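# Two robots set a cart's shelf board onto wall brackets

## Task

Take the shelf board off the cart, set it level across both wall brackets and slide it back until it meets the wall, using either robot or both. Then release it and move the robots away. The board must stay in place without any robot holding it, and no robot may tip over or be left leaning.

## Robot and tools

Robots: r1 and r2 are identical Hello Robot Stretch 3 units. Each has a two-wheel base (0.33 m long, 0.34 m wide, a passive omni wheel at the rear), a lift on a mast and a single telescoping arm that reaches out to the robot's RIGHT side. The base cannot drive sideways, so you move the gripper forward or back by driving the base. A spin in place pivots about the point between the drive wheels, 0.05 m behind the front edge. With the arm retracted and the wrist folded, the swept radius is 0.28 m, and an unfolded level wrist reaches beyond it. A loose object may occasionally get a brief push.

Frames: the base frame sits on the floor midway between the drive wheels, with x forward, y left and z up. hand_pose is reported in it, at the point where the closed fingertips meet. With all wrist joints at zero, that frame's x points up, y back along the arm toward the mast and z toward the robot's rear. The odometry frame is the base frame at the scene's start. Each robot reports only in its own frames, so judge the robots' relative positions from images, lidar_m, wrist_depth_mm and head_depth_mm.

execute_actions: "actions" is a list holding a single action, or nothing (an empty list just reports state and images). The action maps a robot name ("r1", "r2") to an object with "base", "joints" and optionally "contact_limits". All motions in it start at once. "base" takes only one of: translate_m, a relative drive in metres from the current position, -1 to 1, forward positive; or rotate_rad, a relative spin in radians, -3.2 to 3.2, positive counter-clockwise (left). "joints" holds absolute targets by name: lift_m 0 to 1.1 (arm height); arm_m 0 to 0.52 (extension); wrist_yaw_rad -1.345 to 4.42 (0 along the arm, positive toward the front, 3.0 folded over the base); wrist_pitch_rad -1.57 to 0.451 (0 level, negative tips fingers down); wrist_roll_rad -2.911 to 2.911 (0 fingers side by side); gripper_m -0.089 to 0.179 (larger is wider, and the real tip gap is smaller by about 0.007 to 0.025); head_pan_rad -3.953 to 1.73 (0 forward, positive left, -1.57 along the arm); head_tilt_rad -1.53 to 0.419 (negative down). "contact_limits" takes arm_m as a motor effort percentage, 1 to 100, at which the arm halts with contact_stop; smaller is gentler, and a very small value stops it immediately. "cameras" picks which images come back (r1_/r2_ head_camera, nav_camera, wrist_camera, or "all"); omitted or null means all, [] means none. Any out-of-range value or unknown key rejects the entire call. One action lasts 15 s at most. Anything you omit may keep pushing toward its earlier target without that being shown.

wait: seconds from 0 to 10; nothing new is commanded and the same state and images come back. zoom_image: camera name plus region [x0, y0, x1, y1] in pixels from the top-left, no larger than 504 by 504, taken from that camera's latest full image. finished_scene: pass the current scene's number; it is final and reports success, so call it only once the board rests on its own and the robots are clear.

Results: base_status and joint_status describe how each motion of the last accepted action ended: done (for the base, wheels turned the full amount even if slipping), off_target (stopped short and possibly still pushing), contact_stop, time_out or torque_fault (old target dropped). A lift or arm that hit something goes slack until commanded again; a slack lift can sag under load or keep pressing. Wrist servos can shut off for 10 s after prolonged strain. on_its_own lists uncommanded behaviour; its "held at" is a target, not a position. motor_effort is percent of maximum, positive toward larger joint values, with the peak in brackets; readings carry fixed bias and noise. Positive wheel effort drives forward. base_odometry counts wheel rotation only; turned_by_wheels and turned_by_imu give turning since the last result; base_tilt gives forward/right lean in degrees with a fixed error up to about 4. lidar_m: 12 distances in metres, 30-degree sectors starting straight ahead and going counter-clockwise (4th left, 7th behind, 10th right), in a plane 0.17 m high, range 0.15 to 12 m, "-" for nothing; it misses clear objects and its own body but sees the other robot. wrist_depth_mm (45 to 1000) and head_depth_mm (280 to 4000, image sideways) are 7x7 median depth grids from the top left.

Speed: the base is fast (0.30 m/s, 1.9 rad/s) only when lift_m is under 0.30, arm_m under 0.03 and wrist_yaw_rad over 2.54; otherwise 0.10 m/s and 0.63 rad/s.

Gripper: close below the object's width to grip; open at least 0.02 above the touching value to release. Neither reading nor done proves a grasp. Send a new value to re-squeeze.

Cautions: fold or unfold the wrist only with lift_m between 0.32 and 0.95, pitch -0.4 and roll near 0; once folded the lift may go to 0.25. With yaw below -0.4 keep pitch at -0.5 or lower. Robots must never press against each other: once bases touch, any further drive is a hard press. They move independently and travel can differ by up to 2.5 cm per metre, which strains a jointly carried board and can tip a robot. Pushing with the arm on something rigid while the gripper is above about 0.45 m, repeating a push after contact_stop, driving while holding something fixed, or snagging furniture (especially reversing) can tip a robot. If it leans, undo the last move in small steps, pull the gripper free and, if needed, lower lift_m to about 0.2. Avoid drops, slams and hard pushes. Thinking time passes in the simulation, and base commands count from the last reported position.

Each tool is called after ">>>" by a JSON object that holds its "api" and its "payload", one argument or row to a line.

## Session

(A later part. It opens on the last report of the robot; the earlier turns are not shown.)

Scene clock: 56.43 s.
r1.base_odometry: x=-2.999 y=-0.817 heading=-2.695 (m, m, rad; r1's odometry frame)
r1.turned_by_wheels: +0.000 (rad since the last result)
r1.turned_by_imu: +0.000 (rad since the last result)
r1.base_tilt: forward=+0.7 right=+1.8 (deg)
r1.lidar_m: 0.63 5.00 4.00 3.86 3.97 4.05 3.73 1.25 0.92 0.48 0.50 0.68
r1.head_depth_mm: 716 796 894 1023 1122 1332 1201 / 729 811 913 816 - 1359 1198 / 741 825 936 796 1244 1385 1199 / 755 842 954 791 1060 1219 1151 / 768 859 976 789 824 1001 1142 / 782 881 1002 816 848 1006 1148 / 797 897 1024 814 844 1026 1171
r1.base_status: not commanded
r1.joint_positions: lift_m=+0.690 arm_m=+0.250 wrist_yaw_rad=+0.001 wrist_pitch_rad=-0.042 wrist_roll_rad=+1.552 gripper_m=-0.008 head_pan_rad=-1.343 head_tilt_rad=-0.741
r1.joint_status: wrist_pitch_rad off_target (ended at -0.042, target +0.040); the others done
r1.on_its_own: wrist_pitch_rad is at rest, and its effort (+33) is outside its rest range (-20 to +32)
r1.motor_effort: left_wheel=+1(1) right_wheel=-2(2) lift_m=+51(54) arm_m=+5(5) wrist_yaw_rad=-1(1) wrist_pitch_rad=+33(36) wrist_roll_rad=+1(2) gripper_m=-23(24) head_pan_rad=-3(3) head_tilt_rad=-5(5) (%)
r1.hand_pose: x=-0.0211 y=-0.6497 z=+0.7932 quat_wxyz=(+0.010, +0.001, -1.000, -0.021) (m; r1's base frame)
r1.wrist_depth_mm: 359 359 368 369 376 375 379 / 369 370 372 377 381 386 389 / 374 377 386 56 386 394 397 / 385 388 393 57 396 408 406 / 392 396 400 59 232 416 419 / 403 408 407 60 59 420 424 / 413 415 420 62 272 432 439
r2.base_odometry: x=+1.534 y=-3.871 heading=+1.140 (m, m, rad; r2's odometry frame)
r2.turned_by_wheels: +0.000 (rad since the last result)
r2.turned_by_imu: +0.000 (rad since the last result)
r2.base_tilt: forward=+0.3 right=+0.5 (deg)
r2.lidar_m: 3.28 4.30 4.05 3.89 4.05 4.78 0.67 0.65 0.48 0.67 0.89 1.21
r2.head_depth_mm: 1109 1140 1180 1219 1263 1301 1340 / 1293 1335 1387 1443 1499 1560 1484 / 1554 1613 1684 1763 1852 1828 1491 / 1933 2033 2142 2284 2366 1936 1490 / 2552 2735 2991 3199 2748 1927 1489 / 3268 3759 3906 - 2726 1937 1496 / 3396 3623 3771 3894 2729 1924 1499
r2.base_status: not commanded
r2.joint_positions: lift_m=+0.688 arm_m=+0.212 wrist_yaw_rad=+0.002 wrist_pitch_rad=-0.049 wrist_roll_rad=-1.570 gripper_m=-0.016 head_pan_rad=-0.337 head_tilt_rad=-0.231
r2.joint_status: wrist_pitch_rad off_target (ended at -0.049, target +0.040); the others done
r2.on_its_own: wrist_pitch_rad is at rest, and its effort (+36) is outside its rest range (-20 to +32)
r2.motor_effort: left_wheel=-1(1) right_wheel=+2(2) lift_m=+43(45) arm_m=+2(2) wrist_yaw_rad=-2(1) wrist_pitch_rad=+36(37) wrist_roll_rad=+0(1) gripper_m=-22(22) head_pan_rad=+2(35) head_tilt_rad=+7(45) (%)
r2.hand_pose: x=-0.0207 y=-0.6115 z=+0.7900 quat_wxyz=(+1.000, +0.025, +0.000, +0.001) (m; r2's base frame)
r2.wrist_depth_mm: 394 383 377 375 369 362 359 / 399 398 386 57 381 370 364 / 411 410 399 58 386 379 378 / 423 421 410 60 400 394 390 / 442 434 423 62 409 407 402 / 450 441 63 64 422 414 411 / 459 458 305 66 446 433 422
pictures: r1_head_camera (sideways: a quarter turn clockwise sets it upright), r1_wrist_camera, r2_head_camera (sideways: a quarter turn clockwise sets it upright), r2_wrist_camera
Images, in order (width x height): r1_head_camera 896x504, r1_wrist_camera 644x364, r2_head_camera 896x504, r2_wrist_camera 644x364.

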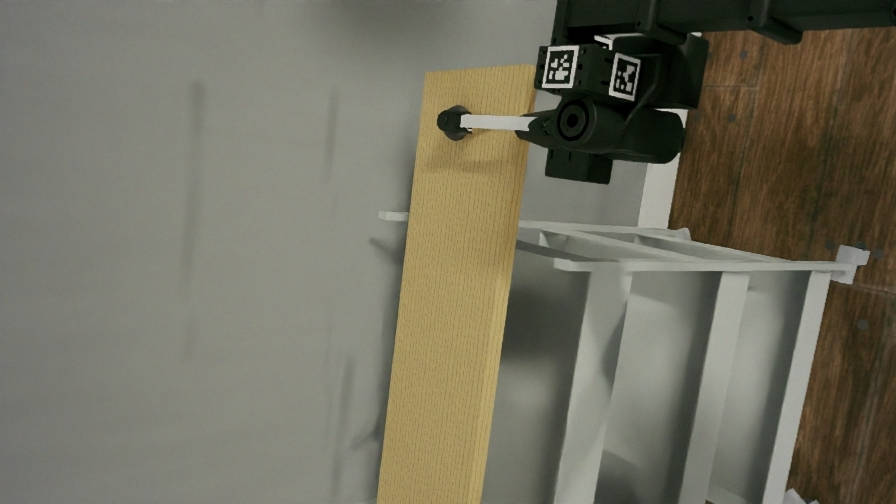

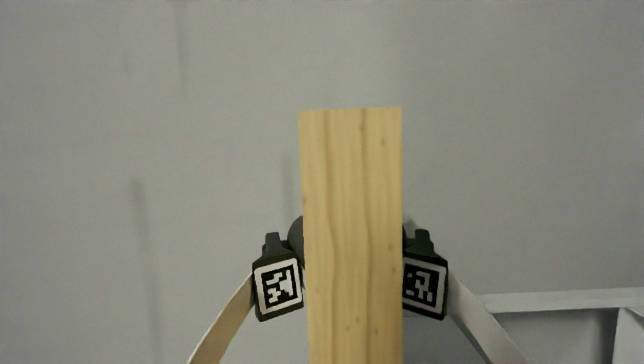

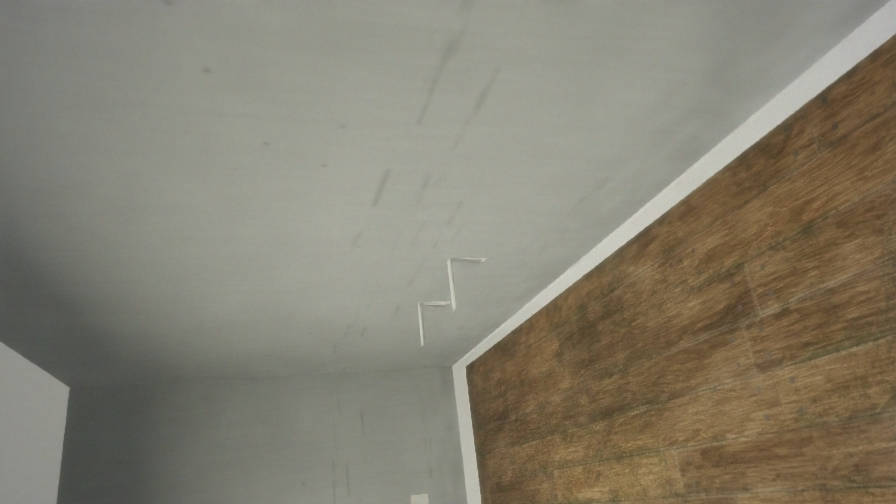

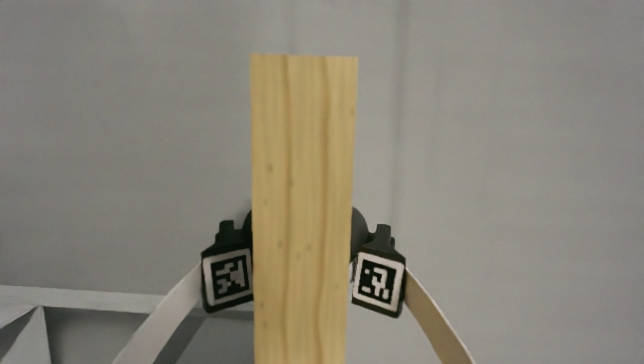

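>>> {"api": "execute_actions", "payload": {
  "actions": [
    {"r1": {"base": {"translate_m": 1.0}, "joints": {"head_pan_rad": -1.0, "head_tilt_rad": -0.6}}, "r2": {"base": {"translate_m": 0.996}}}
  ],
  "cameras": ["r1_head_camera", "r2_head_camera", "r1_wrist_camera", "r2_wrist_camera"]
}}

Scene clock: 68.87 s.
r1.base_odometry: x=-3.901 y=-1.249 heading=-2.695 (m, m, rad; r1's odometry frame)
r1.turned_by_wheels: +0.000 (rad since the last result)
r1.turned_by_imu: -1.332 (rad since the last result)
r1.base_tilt: forward=+0.5 right=+1.7 (deg)
r1.lidar_m: 0.48 0.54 0.87 1.14 1.15 4.28 4.27 4.78 4.48 0.20 0.15 0.15
r1.head_depth_mm: 823 945 1093 1273 1583 1533 632 / 720 807 921 1069 1279 713 631 / 637 706 791 899 1042 735 632 / 570 627 693 776 844 751 629 / 519 565 616 679 760 728 629 / 475 511 557 607 669 703 629 / 439 469 505 548 597 655 612
r1.base_status: done
r1.joint_positions: lift_m=+0.690 arm_m=+0.250 wrist_yaw_rad=-0.131 wrist_pitch_rad=+0.038 wrist_roll_rad=+1.552 gripper_m=-0.009 head_pan_rad=-1.007 head_tilt_rad=-0.603
r1.joint_status: all done
r1.on_its_own: wrist_yaw_rad is held at -0.122, not at your +0.000, by its stall guard, which is not easing now; right_wheel is at rest, and its effort (+19) is outside its rest range (-18 to +18); wrist_pitch_rad moved +0.080 to your old target +0.040
r1.motor_effort: left_wheel=+0(13) right_wheel=+19(45) lift_m=+33(51) arm_m=+1(7) wrist_yaw_rad=+8(21) wrist_pitch_rad=+1(34) wrist_roll_rad=+2(3) gripper_m=-6(24) head_pan_rad=+3(28) head_tilt_rad=+1(21) (%)
r1.hand_pose: x=-0.0548 y=-0.6497 z=+0.8142 quat_wxyz=(+0.011, -0.065, -0.998, +0.018) (m; r1's base frame)
r1.wrist_depth_mm: - - - - - - 973 / - - - - - - 991 / - - - - - - 959 / - - - - - - - / - - - - - - 940 / 854 833 839 - 846 785 772 / 697 681 667 665 650 641 631
r2.base_odometry: x=+1.950 y=-2.966 heading=+1.140 (m, m, rad; r2's odometry frame)
r2.turned_by_wheels: +0.000 (rad since the last result)
r2.turned_by_imu: -0.004 (rad since the last result)
r2.base_tilt: forward=+0.1 right=+0.5 (deg)
r2.lidar_m: 3.14 3.27 4.06 3.91 4.06 5.52 3.48 1.01 0.88 0.85 0.88 1.19
r2.head_depth_mm: 1090 1124 1153 1198 1236 1276 1314 / 1263 1309 1355 1412 1470 1525 1448 / 1514 1584 1648 1714 1812 1804 1492 / 1879 1977 2076 2230 2325 1935 1500 / 2463 2669 2855 3079 2758 1933 1495 / 2727 2880 3007 3183 2754 1924 1496 / 2598 2737 2877 3025 2752 1944 1506
r2.base_status: done
r2.joint_positions: lift_m=+0.688 arm_m=+0.212 wrist_yaw_rad=-0.175 wrist_pitch_rad=+0.015 wrist_roll_rad=-1.568 gripper_m=-0.017 head_pan_rad=-0.337 head_tilt_rad=-0.230
r2.joint_status: not commanded
r2.on_its_own: wrist_yaw_rad is held at -0.172, not at your +0.000, by its stall guard, which is not easing now; wrist_pitch_rad moved +0.064 to your old target +0.040
r2.motor_effort: left_wheel=+1(18) right_wheel=+1(29) lift_m=+35(43) arm_m=+1(2) wrist_yaw_rad=+1(48) wrist_pitch_rad=+10(44) wrist_roll_rad=-1(2) gripper_m=-8(23) head_pan_rad=+2(2) head_tilt_rad=+5(7) (%)
r2.hand_pose: x=-0.0658 y=-0.6096 z=+0.8065 quat_wxyz=(+0.996, -0.007, +0.000, -0.087) (m; r2's base frame)
r2.wrist_depth_mm: 342 343 344 344 342 344 343 / 360 360 362 360 363 360 363 / 378 381 386 384 385 382 387 / 406 400 405 404 404 405 407 / 430 431 433 - 432 432 439 / 457 461 455 - 459 464 466 / 492 491 499 496 495 490 500
pictures: r1_head_camera (sideways: a quarter turn clockwise sets it upright), r1_wrist_camera, r2_head_camera (sideways: a quarter turn clockwise sets it upright), r2_wrist_camera
Images, in order (width x height): r1_head_camera 896x504, r1_wrist_camera 644x364, r2_head_camera 896x504, r2_wrist_camera 644x364.

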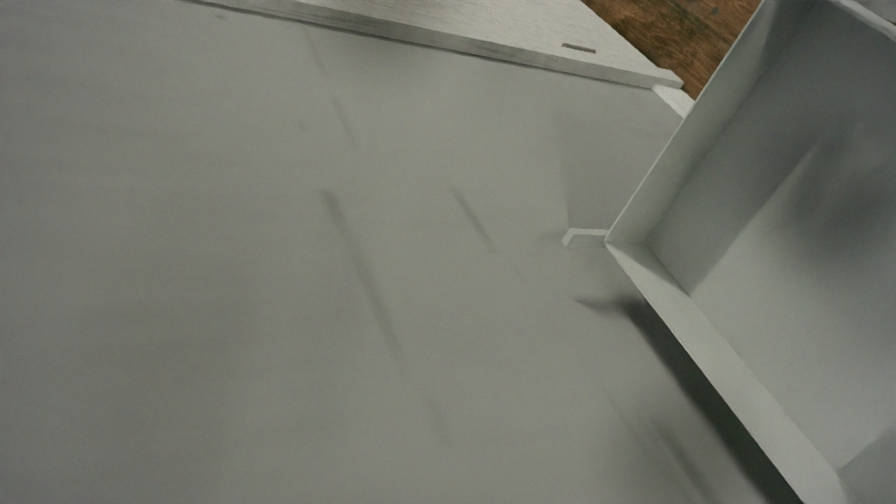

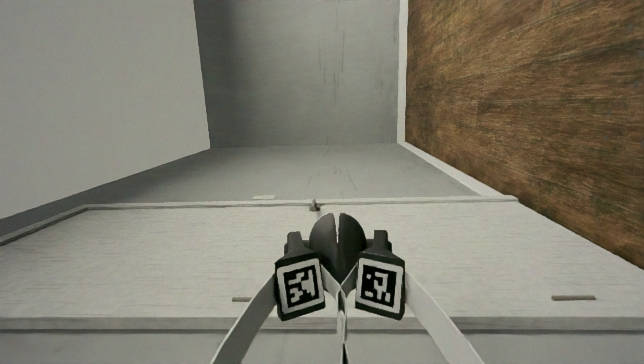

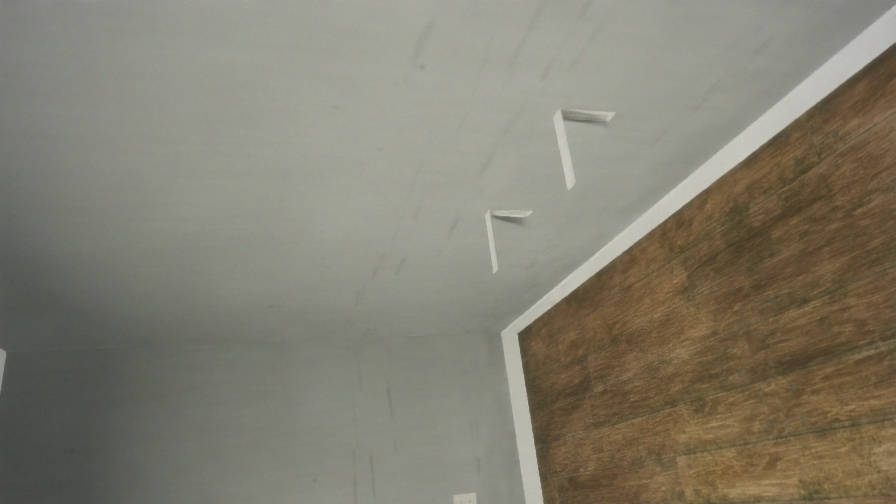

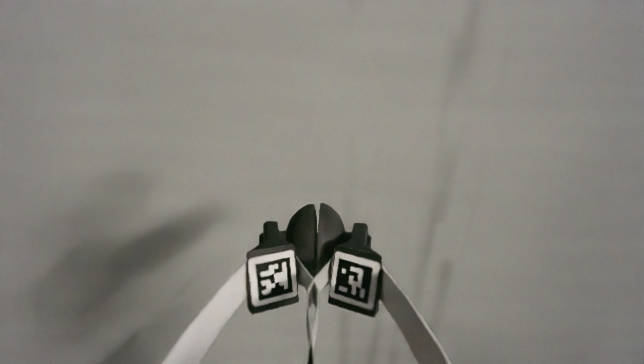

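>>> {"api": "execute_actions", "payload": {
  "actions": []
}}

Scene clock: 69.33 s.
r1.base_odometry: x=-3.901 y=-1.249 heading=-2.695 (m, m, rad; r1's odometry frame)
r1.turned_by_wheels: +0.000 (rad since the last result)
r1.turned_by_imu: +0.000 (rad since the last result)
r1.base_tilt: forward=+0.9 right=+1.7 (deg)
r1.lidar_m: 0.48 0.54 0.87 1.14 1.15 4.28 4.26 4.80 4.47 0.20 0.15 0.15
r1.head_depth_mm: 824 941 1096 1275 1585 1537 630 / 720 806 921 1066 1275 713 631 / 636 705 790 897 1041 735 631 / 571 627 692 775 846 751 629 / 519 563 618 681 759 729 629 / 476 512 556 608 669 704 628 / 438 469 506 547 599 655 613
r1.base_status: done
r1.joint_positions: lift_m=+0.690 arm_m=+0.250 wrist_yaw_rad=-0.131 wrist_pitch_rad=+0.038 wrist_roll_rad=+1.552 gripper_m=-0.009 head_pan_rad=-1.007 head_tilt_rad=-0.603
r1.joint_status: all done
r1.on_its_own: wrist_yaw_rad is held at -0.122, not at your +0.000, by its stall guard, which is not easing now; right_wheel is at rest, and its effort (+19) is outside its rest range (-18 to +18)
r1.motor_effort: left_wheel=+0(13) right_wheel=+19(45) lift_m=+34(51) arm_m=+1(7) wrist_yaw_rad=+7(21) wrist_pitch_rad=+1(34) wrist_roll_rad=+1(3) gripper_m=-6(24) head_pan_rad=+3(28) head_tilt_rad=+2(21) (%)
r1.hand_pose: x=-0.0548 y=-0.6497 z=+0.8142 quat_wxyz=(+0.011, -0.065, -0.998, +0.018) (m; r1's base frame)
r1.wrist_depth_mm: - - - - - - 974 / - - - - - - 946 / - - - - - - 978 / - - - - - - - / - - - - - - 940 / 874 865 857 - 848 786 784 / 685 681 683 656 650 644 638
r2.base_odometry: x=+1.950 y=-2.966 heading=+1.140 (m, m, rad; r2's odometry frame)
r2.turned_by_wheels: +0.000 (rad since the last result)
r2.turned_by_imu: +0.000 (rad since the last result)
r2.base_tilt: forward=+0.1 right=+0.4 (deg)
r2.lidar_m: 3.14 3.28 4.08 3.90 4.05 5.50 3.45 1.01 0.88 0.85 0.88 1.19
r2.head_depth_mm: 1091 1121 1159 1199 1237 1275 1313 / 1269 1308 1363 1407 1474 1529 1449 / 1514 1586 1651 1727 1812 1796 1493 / 1885 1975 2083 2217 2329 1921 1496 / 2464 2642 2843 3099 2721 1945 1501 / 2708 2861 3004 3179 2771 1936 1497 / 2626 2747 2880 3033 2740 1941 1499
r2.base_status: done
r2.joint_positions: lift_m=+0.688 arm_m=+0.212 wrist_yaw_rad=-0.175 wrist_pitch_rad=+0.015 wrist_roll_rad=-1.568 gripper_m=-0.017 head_pan_rad=-0.337 head_tilt_rad=-0.230
r2.joint_status: not commanded
r2.on_its_own: wrist_yaw_rad is held at -0.172, not at your +0.000, by its stall guard, which is not easing now
r2.motor_effort: left_wheel=+0(18) right_wheel=+0(29) lift_m=+35(43) arm_m=+2(2) wrist_yaw_rad=+2(48) wrist_pitch_rad=+10(44) wrist_roll_rad=-1(2) gripper_m=-8(23) head_pan_rad=+3(2) head_tilt_rad=+6(7) (%)
r2.hand_pose: x=-0.0658 y=-0.6096 z=+0.8065 quat_wxyz=(+0.996, -0.007, +0.000, -0.087) (m; r2's base frame)
r2.wrist_depth_mm: 341 342 344 342 345 344 344 / 359 359 359 360 363 364 366 / 378 383 381 380 381 384 384 / 403 403 402 404 410 403 405 / 429 430 429 - 427 429 435 / 462 462 457 - 463 466 461 / 490 494 491 492 498 503 498
pictures: r1_head_camera (sideways: a quarter turn clockwise sets it upright), r1_nav_camera (sideways: a quarter turn counterclockwise sets it upright), r1_wrist_camera, r2_head_camera (sideways: a quarter turn clockwise sets it upright), r2_nav_camera (sideways: a quarter turn counterclockwise sets it upright), r2_wrist_camera
Images, in order (width x height): r1_head_camera 896x504, r1_nav_camera 672x504, r1_wrist_camera 644x364, r2_head_camera 896x504, r2_nav_camera 672x504, r2_wrist_camera 644x364.

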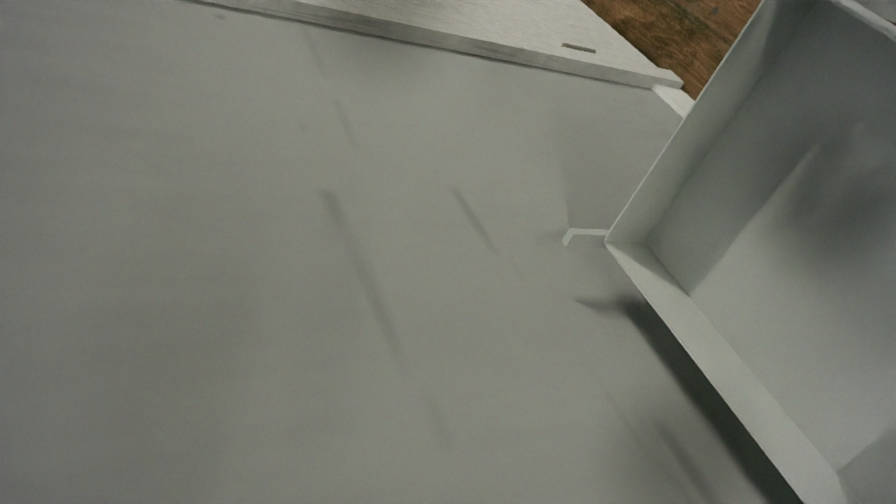

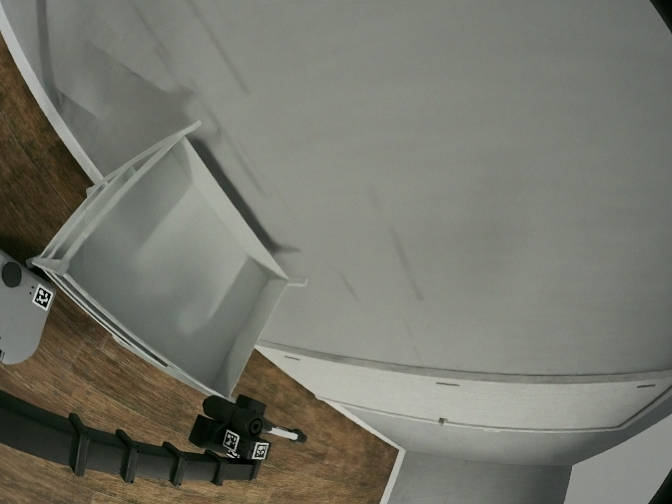

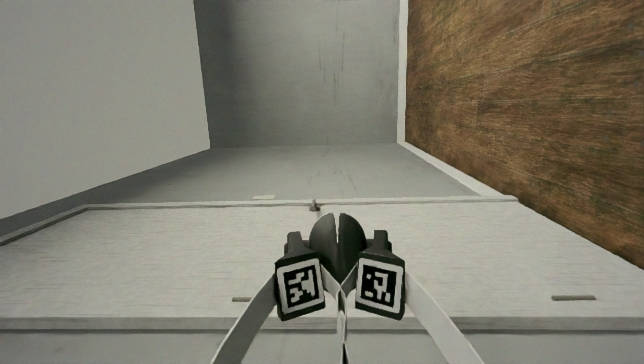

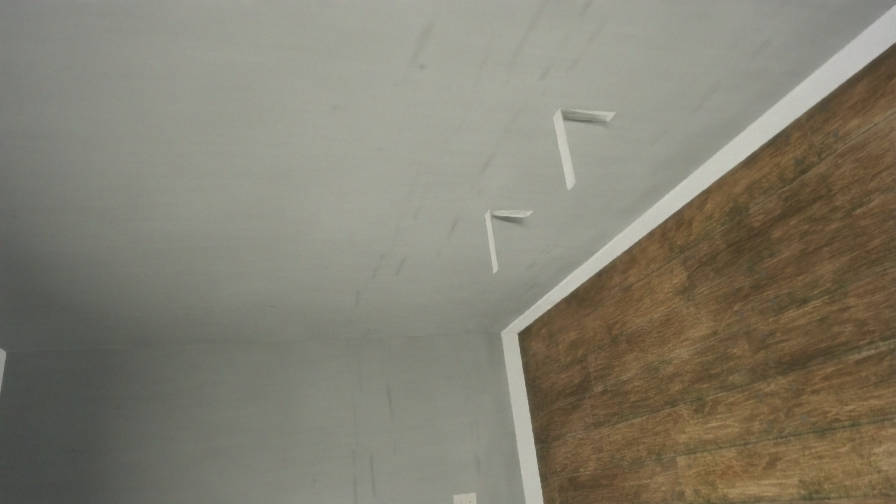

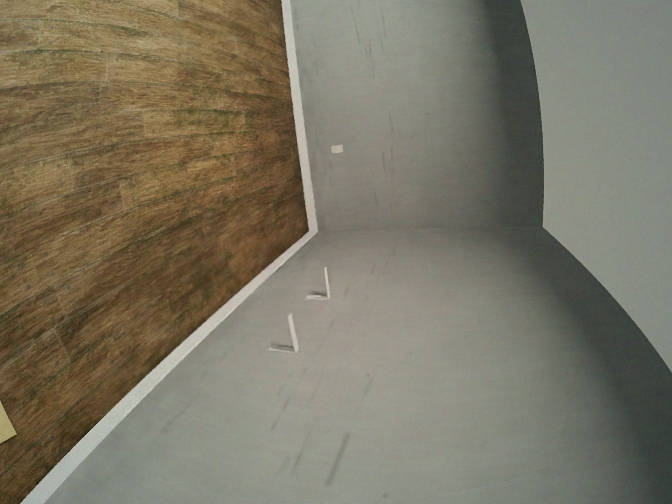

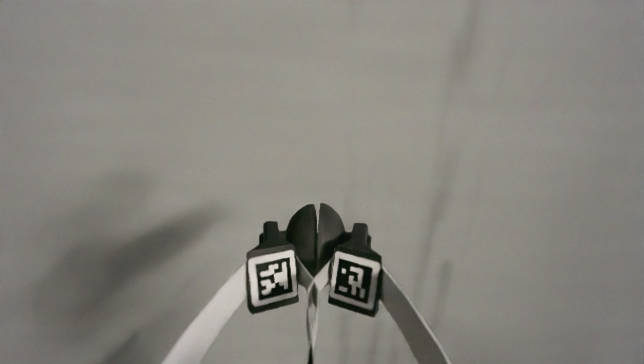

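>>> {"api": "execute_actions", "payload": {
  "actions": [
    {"r1": {"joints": {"lift_m": 0.77, "head_pan_rad": -1.2, "head_tilt_rad": -1.1}}, "r2": {"joints": {"head_pan_rad": -1.9, "head_tilt_rad": -0.9, "wrist_yaw_rad": 0.01}}}
  ]
}}

Scene clock: 71.33 s.
r1.base_odometry: x=-3.901 y=-1.249 heading=-2.695 (m, m, rad; r1's odometry frame)
r1.turned_by_wheels: +0.000 (rad since the last result)
r1.turned_by_imu: +0.001 (rad since the last result)
r1.base_tilt: forward=+0.8 right=+1.8 (deg)
r1.lidar_m: 0.48 0.54 0.87 1.14 1.15 4.28 4.25 4.78 4.49 0.20 0.15 0.15
r1.head_depth_mm: 1724 1947 - 1485 1341 1218 1108 / 1263 1708 1692 815 1334 1205 1134 / 1047 1291 1516 718 919 1210 - / 865 1043 779 714 642 862 - / 739 851 790 713 640 587 1074 / 644 734 768 710 637 594 1098 / 571 641 722 696 636 1132 1095
r1.base_status: not commanded
r1.joint_positions: lift_m=+0.770 arm_m=+0.250 wrist_yaw_rad=-0.124 wrist_pitch_rad=+0.023 wrist_roll_rad=+1.552 gripper_m=-0.009 head_pan_rad=-1.193 head_tilt_rad=-1.086
r1.joint_status: all done
r1.on_its_own: wrist_yaw_rad is held at -0.122, not at your +0.000, by its stall guard, which is not easing now
r1.motor_effort: left_wheel=+4(4) right_wheel=+10(19) lift_m=+45(46) arm_m=+1(1) wrist_yaw_rad=+2(7) wrist_pitch_rad=+7(7) wrist_roll_rad=+1(2) gripper_m=-6(6) head_pan_rad=-3(20) head_tilt_rad=-8(39) (%)
r1.hand_pose: x=-0.0531 y=-0.6497 z=+0.8901 quat_wxyz=(+0.011, -0.062, -0.998, +0.011) (m; r1's base frame)
r1.wrist_depth_mm: - - - - - - - / - - - - - - - / - - - - - - - / - - - - - - - / - - - - - - 985 / 831 838 818 - 839 772 773 / 694 662 667 652 645 641 631
r2.base_odometry: x=+1.950 y=-2.966 heading=+1.140 (m, m, rad; r2's odometry frame)
r2.turned_by_wheels: +0.000 (rad since the last result)
r2.turned_by_imu: +0.001 (rad since the last result)
r2.base_tilt: forward=+0.1 right=+0.7 (deg)
r2.lidar_m: 3.14 3.28 4.05 3.90 4.02 5.51 3.47 1.01 0.88 0.85 0.88 1.19
r2.head_depth_mm: 914 1113 1414 1599 1365 1224 1111 / 875 1048 1317 1555 1360 1241 - / 835 996 1232 1522 1419 - - / 802 947 1157 1418 1330 1216 - / 770 900 1082 - 1372 1214 1103 / 738 858 1026 - 1365 1204 1077 / 712 824 978 1216 1356 1205 1081
r2.base_status: not commanded
r2.joint_positions: lift_m=+0.688 arm_m=+0.212 wrist_yaw_rad=+0.007 wrist_pitch_rad=+0.015 wrist_roll_rad=-1.568 gripper_m=-0.017 head_pan_rad=-1.893 head_tilt_rad=-0.888
r2.joint_status: all done
r2.motor_effort: left_wheel=+0(1) right_wheel=+1(1) lift_m=+36(36) arm_m=+1(2) wrist_yaw_rad=+2(3) wrist_pitch_rad=+10(10) wrist_roll_rad=-1(1) gripper_m=-8(8) head_pan_rad=-3(34) head_tilt_rad=-8(51) (%)
r2.hand_pose: x=-0.0195 y=-0.6135 z=+0.8065 quat_wxyz=(+1.000, -0.007, -0.001, +0.003) (m; r2's base frame)
r2.wrist_depth_mm: 361 357 360 363 363 363 362 / 368 366 370 374 376 371 377 / 381 375 381 381 386 385 383 / 389 390 390 396 397 395 397 / 404 402 402 - 406 408 411 / 416 410 415 - 418 424 421 / 429 429 428 434 434 436 434
pictures: r1_head_camera (sideways: a quarter turn clockwise sets it upright), r1_nav_camera (sideways: a quarter turn counterclockwise sets it upright), r1_wrist_camera, r2_head_camera (sideways: a quarter turn clockwise sets it upright), r2_nav_camera (sideways: a quarter turn counterclockwise sets it upright), r2_wrist_camera
Images, in order (width x height): r1_head_camera 896x504, r1_nav_camera 672x504, r1_wrist_camera 644x364, r2_head_camera 896x504, r2_nav_camera 672x504, r2_wrist_camera 644x364.

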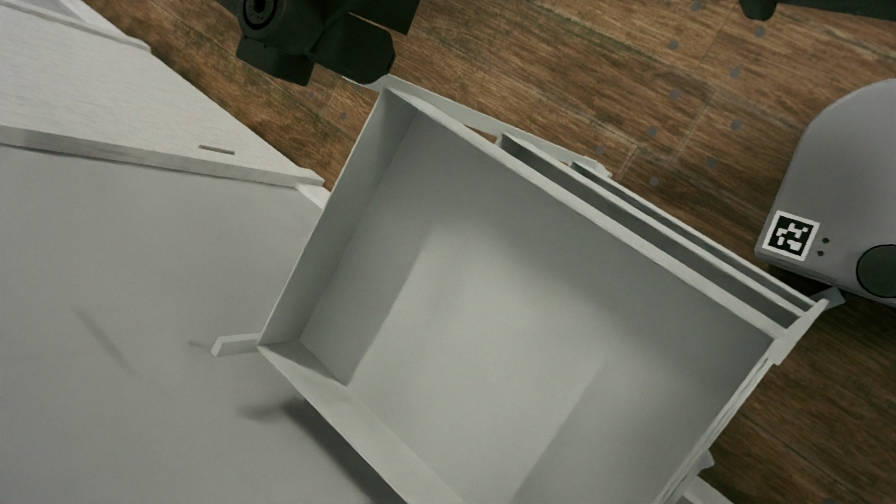

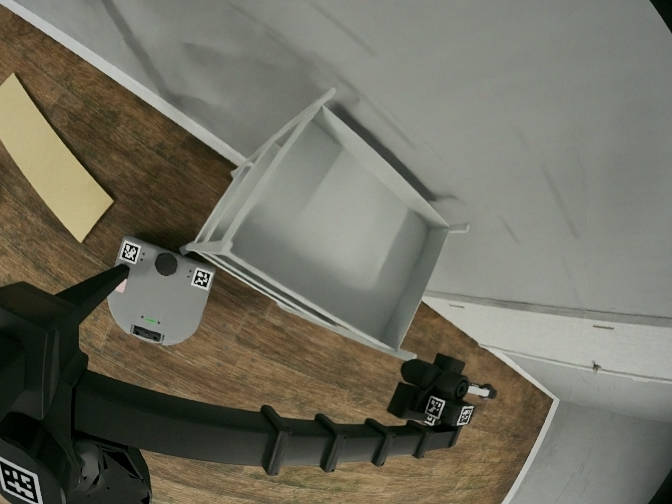

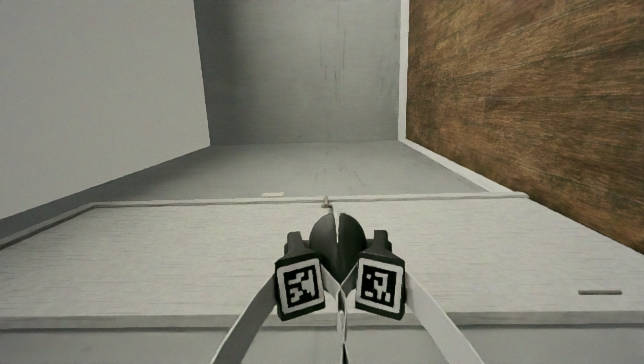

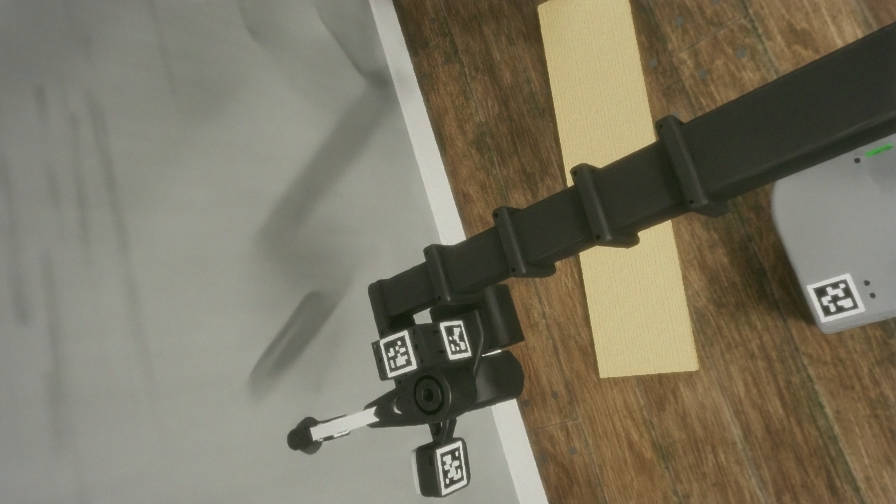

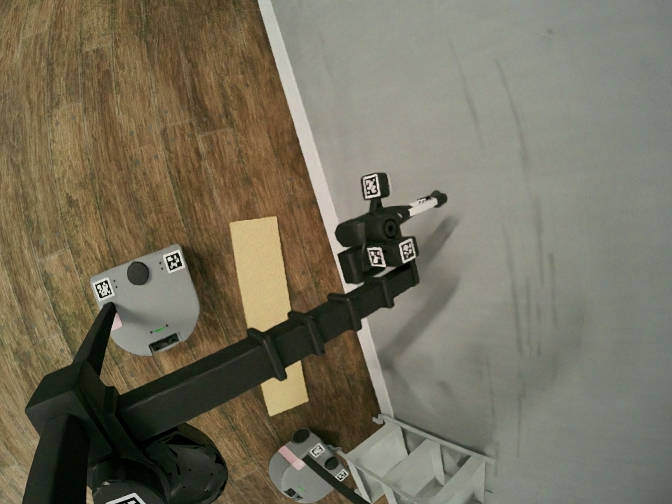

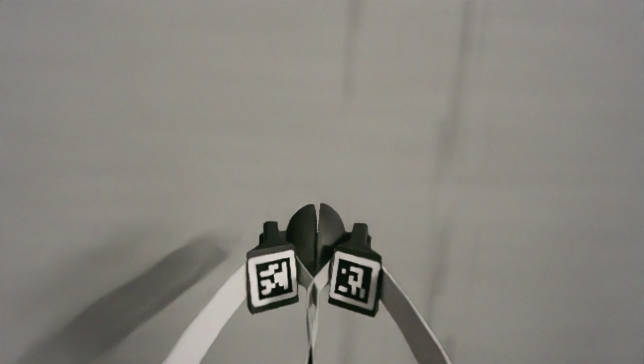

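>>> {"api": "execute_actions", "payload": {
  "actions": [
    {"r1": {"base": {"translate_m": -0.15}, "joints": {"arm_m": 0.0, "wrist_yaw_rad": 0.0, "gripper_m": 0.0, "head_pan_rad": -0.6, "head_tilt_rad": -1.0}}, "r2": {"joints": {"arm_m": 0.0, "lift_m": 0.25, "wrist_pitch_rad": -0.6, "wrist_roll_rad": 0.0, "gripper_m": 0.0, "head_pan_rad": -1.7, "head_tilt_rad": -1.05}}}
  ]
}}

Scene clock: 80.63 s.
r1.base_odometry: x=-3.766 y=-1.184 heading=-2.695 (m, m, rad; r1's odometry frame)
r1.turned_by_wheels: +0.000 (rad since the last result)
r1.turned_by_imu: +0.001 (rad since the last result)
r1.base_tilt: forward=+0.7 right=+1.7 (deg)
r1.lidar_m: 0.23 0.70 1.14 1.12 4.83 4.12 4.12 4.61 4.45 0.50 0.28 0.24
r1.head_depth_mm: 711 860 1061 748 882 1242 1137 / 674 804 848 765 709 1181 1119 / 643 762 845 762 682 1109 1117 / 613 719 824 761 668 876 1115 / 586 682 784 758 665 836 1093 / 561 649 756 756 700 1209 1110 / 538 618 719 859 1121 1226 1108
r1.base_status: done
r1.joint_positions: lift_m=+0.770 arm_m=+0.000 wrist_yaw_rad=-0.001 wrist_pitch_rad=+0.023 wrist_roll_rad=+1.552 gripper_m=+0.000 head_pan_rad=-0.607 head_tilt_rad=-1.001
r1.joint_status: all done
r1.motor_effort: left_wheel=+1(3) right_wheel=-1(7) lift_m=+45(45) arm_m=-4(4) wrist_yaw_rad=+1(0) wrist_pitch_rad=+7(7) wrist_roll_rad=+2(2) gripper_m=-3(43) head_pan_rad=+3(37) head_tilt_rad=+0(14) (%)
r1.hand_pose: x=-0.0216 y=-0.4020 z=+0.8899 quat_wxyz=(+0.010, -0.001, -1.000, +0.011) (m; r1's base frame)
r1.wrist_depth_mm: - - - - - - - / - - - - - - - / - - - - - - - / - - - - - - - / - - - - - - - / - - - - 947 958 925 / 824 809 793 787 774 770 770
r2.base_odometry: x=+1.950 y=-2.966 heading=+1.140 (m, m, rad; r2's odometry frame)
r2.turned_by_wheels: +0.000 (rad since the last result)
r2.turned_by_imu: +0.002 (rad since the last result)
r2.base_tilt: forward=+0.2 right=+0.5 (deg)
r2.lidar_m: 3.15 3.29 4.06 3.91 4.04 5.51 1.01 1.22 0.88 0.85 0.88 1.19
r2.head_depth_mm: 874 1084 1422 1453 1293 1190 1108 / 853 1051 1369 1437 1291 1198 - / 832 1022 1320 1437 1286 - - / 818 995 1279 1430 1283 - - / 799 970 1242 1422 1286 1180 1079 / 785 946 1198 1403 1281 1173 1080 / 768 926 1162 1391 1281 1167 1074
r2.base_status: not commanded
r2.joint_positions: lift_m=+0.250 arm_m=+0.000 wrist_yaw_rad=+0.008 wrist_pitch_rad=-0.614 wrist_roll_rad=-0.004 gripper_m=+0.000 head_pan_rad=-1.707 head_tilt_rad=-1.037
r2.joint_status: all done
r2.motor_effort: left_wheel=+0(1) right_wheel=+1(1) lift_m=+31(29) arm_m=-1(2) wrist_yaw_rad=+1(2) wrist_pitch_rad=+6(11) wrist_roll_rad=+2(4) gripper_m=-3(62) head_pan_rad=+2(19) head_tilt_rad=-8(29) (%)
r2.hand_pose: x=-0.0200 y=-0.3408 z=+0.2216 quat_wxyz=(+0.677, +0.217, -0.671, -0.211) (m; r2's base frame)
r2.wrist_depth_mm: 585 576 579 582 576 571 569 / 627 634 629 628 623 627 620 / 561 571 576 569 587 592 609 / 476 482 494 471 501 508 518 / 419 419 427 - 408 415 424 / 370 372 383 - 365 369 369 / 332 335 338 339 335 329 331
pictures: r1_head_camera (sideways: a quarter turn clockwise sets it upright), r1_nav_camera (sideways: a quarter turn counterclockwise sets it upright), r1_wrist_camera, r2_head_camera (sideways: a quarter turn clockwise sets it upright), r2_nav_camera (sideways: a quarter turn counterclockwise sets it upright), r2_wrist_camera
Images, in order (width x height): r1_head_camera 896x504, r1_nav_camera 672x504, r1_wrist_camera 644x364, r2_head_camera 896x504, r2_nav_camera 672x504, r2_wrist_camera 644x364.

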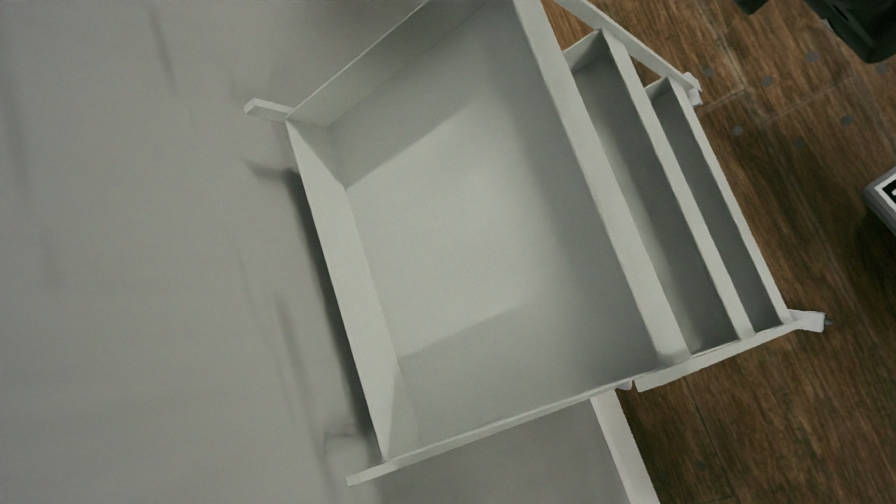

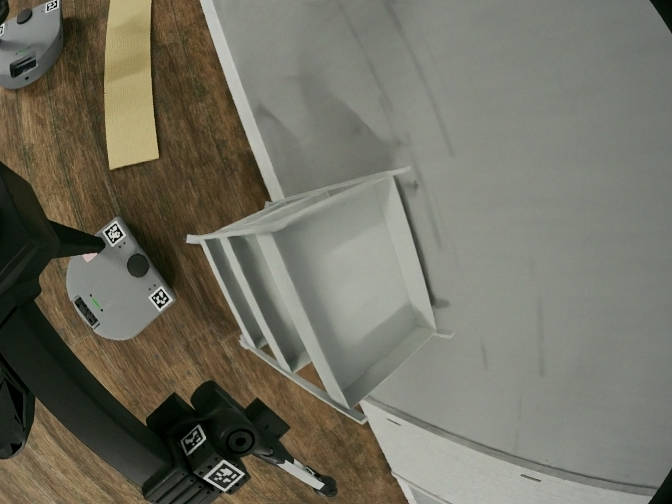

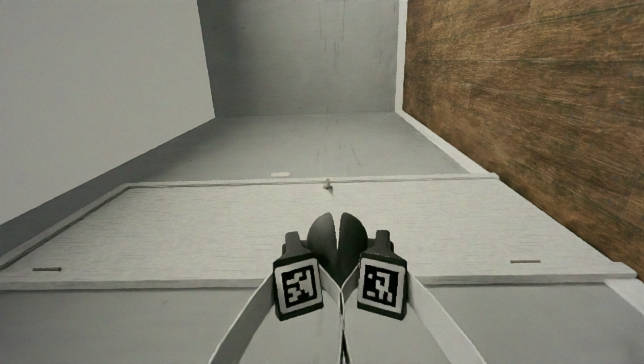

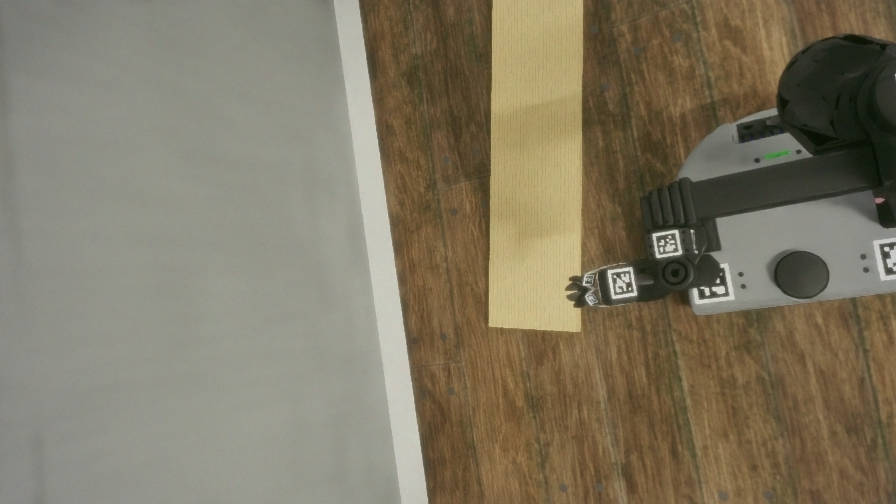

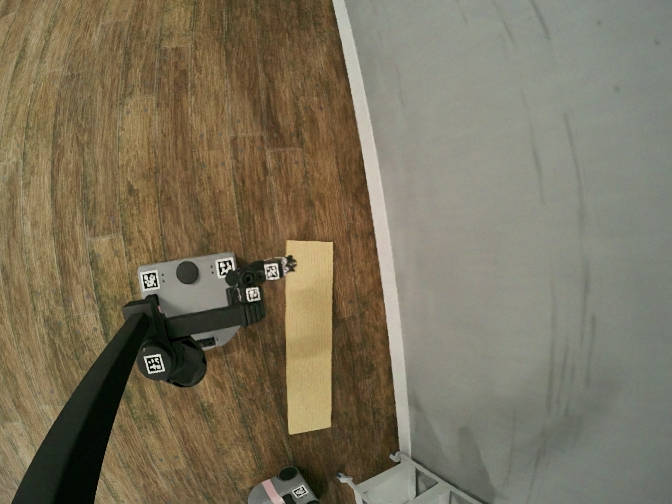

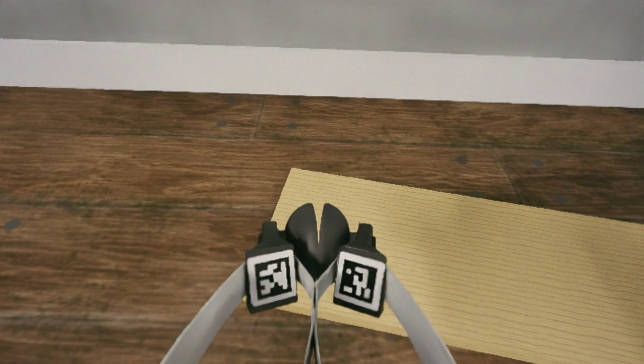

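>>> {"api": "execute_actions", "payload": {
  "actions": [
    {"r1": {"base": {"translate_m": -0.42}, "joints": {"lift_m": 0.5, "wrist_pitch_rad": -0.6, "wrist_roll_rad": 0.0}}, "r2": {"joints": {"lift_m": 0.08}}}
  ],
  "cameras": ["r1_nav_camera", "r2_wrist_camera", "r2_head_camera"]
}}

>>> {"api": "execute_actions", "payload": {
  "actions": [
    {"r1": {"base": {"rotate_rad": 1.36}, "joints": {"lift_m": 0.25, "head_pan_rad": -1.3, "head_tilt_rad": -0.95}}}
  ],
  "cameras": ["r1_nav_camera", "r1_head_camera", "r1_wrist_camera"]
}}

Scene clock: 86.67 s.
r1.base_odometry: x=-3.387 y=-1.002 heading=-2.695 (m, m, rad; r1's odometry frame)
r1.turned_by_wheels: +0.000 (rad since the last result)
r1.turned_by_imu: +0.000 (rad since the last result)
r1.base_tilt: forward=+0.7 right=+1.7 (deg)
r1.lidar_m: 0.64 1.16 1.21 1.14 4.46 3.73 3.70 4.15 4.35 2.34 1.25 0.65
r1.head_depth_mm: 1208 1439 1730 1594 1393 1248 - / 1148 1367 1695 1580 1380 1239 1140 / 1091 1275 1581 1573 1386 1240 1115 / 1041 1138 1088 1251 1376 1232 1119 / 994 1017 942 1149 1329 1231 1112 / 953 1010 899 1119 1311 1227 1112 / 914 989 873 1078 1310 1226 1106
r1.base_status: done
r1.joint_positions: lift_m=+0.500 arm_m=+0.000 wrist_yaw_rad=-0.001 wrist_pitch_rad=-0.612 wrist_roll_rad=+0.007 gripper_m=+0.000 head_pan_rad=-0.607 head_tilt_rad=-1.001
r1.joint_status: all done
r1.motor_effort: left_wheel=+1(3) right_wheel=-1(6) lift_m=+33(41) arm_m=-5(5) wrist_yaw_rad=+1(1) wrist_pitch_rad=+5(6) wrist_roll_rad=-2(3) gripper_m=-2(3) head_pan_rad=+4(3) head_tilt_rad=+0(0) (%)
r1.hand_pose: x=-0.0217 y=-0.3411 z=+0.4719 quat_wxyz=(+0.672, +0.212, -0.676, -0.214) (m; r1's base frame)
r1.wrist_depth_mm: 908 - - - - - - / 934 - - - - - - / 946 - - - - 974 941 / 877 908 882 860 860 821 803 / 778 771 758 775 735 702 710 / 687 672 655 - 647 630 615 / 588 592 580 574 560 555 552
r2.base_odometry: x=+1.950 y=-2.966 heading=+1.140 (m, m, rad; r2's odometry frame)
r2.turned_by_wheels: +0.000 (rad since the last result)
r2.turned_by_imu: +0.002 (rad since the last result)
r2.base_tilt: forward=+0.2 right=+0.4 (deg)
r2.lidar_m: 3.15 3.28 4.06 3.91 4.04 5.48 1.12 1.21 0.89 0.85 0.88 1.19
r2.head_depth_mm: 873 1084 1417 1450 1289 1186 1094 / 853 1057 1371 1439 1286 1198 - / 830 1024 1327 1434 1288 1226 - / 818 998 1274 1435 1275 - - / 799 973 1236 1427 1281 1187 1077 / 782 948 1196 1404 1279 1176 1076 / 767 922 1165 1400 1275 1165 1074
r2.base_status: not commanded
r2.joint_positions: lift_m=+0.118 arm_m=+0.000 wrist_yaw_rad=+0.012 wrist_pitch_rad=-0.579 wrist_roll_rad=+0.009 gripper_m=+0.000 head_pan_rad=-1.707 head_tilt_rad=-1.037
r2.joint_status: lift_m contact_stop (moved -0.132 of -0.170)
r2.on_its_own: lift_m is slack since a contact_stop, until your next command for it (your +0.080 is given up)
r2.motor_effort: left_wheel=+0(1) right_wheel=+1(1) lift_m=+34(59) arm_m=-2(2) wrist_yaw_rad=-2(3) wrist_pitch_rad=-8(34) wrist_roll_rad=-4(5) gripper_m=-2(2) head_pan_rad=+2(2) head_tilt_rad=-9(9) (%)
r2.hand_pose: x=-0.0192 y=-0.3465 z=+0.0967 quat_wxyz=(+0.676, +0.205, -0.679, -0.199) (m; r2's base frame)
r2.wrist_depth_mm: 557 564 568 552 547 546 552 / 475 480 477 490 496 498 512 / 381 385 391 363 369 366 403 / 321 324 318 307 308 309 310 / 277 279 274 - 263 264 266 / 245 246 253 - 243 239 233 / 218 219 221 222 223 225 224
pictures: r1_nav_camera (sideways: a quarter turn counterclockwise sets it upright), r2_head_camera (sideways: a quarter turn clockwise sets it upright), r2_wrist_camera
ARM HIT: r2's arm struck its own base hard.
Images, in order (width x height): r1_nav_camera 672x504, r2_head_camera 896x504, r2_wrist_camera 644x364.

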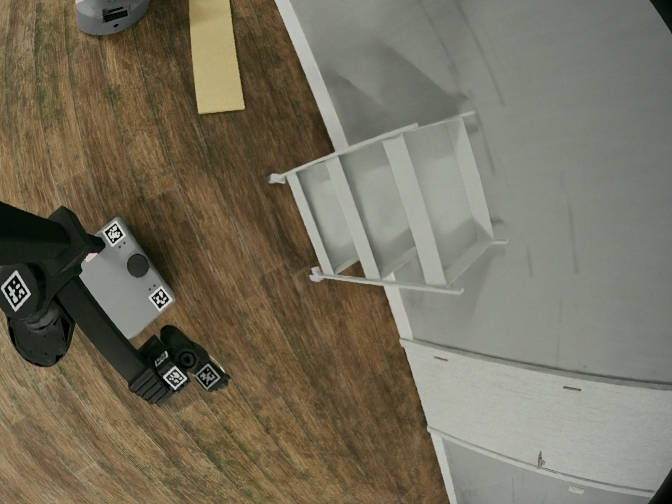

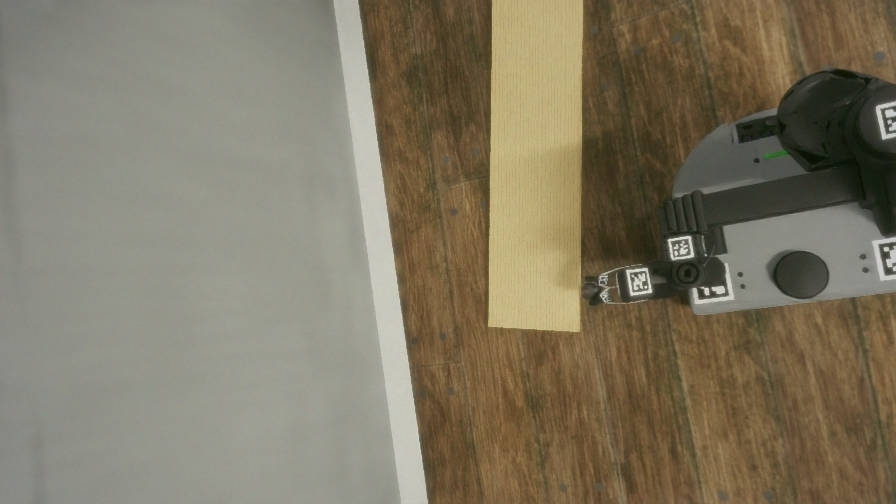

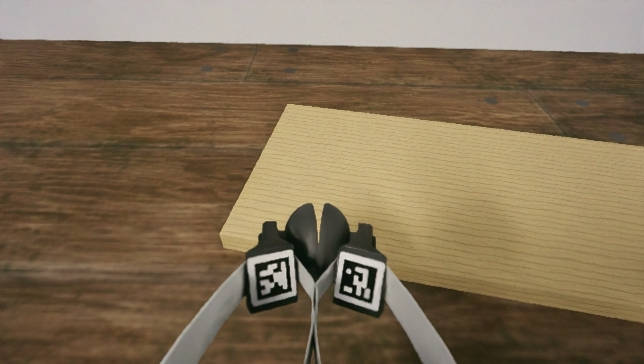

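not run: a stop came earlier in this reply.


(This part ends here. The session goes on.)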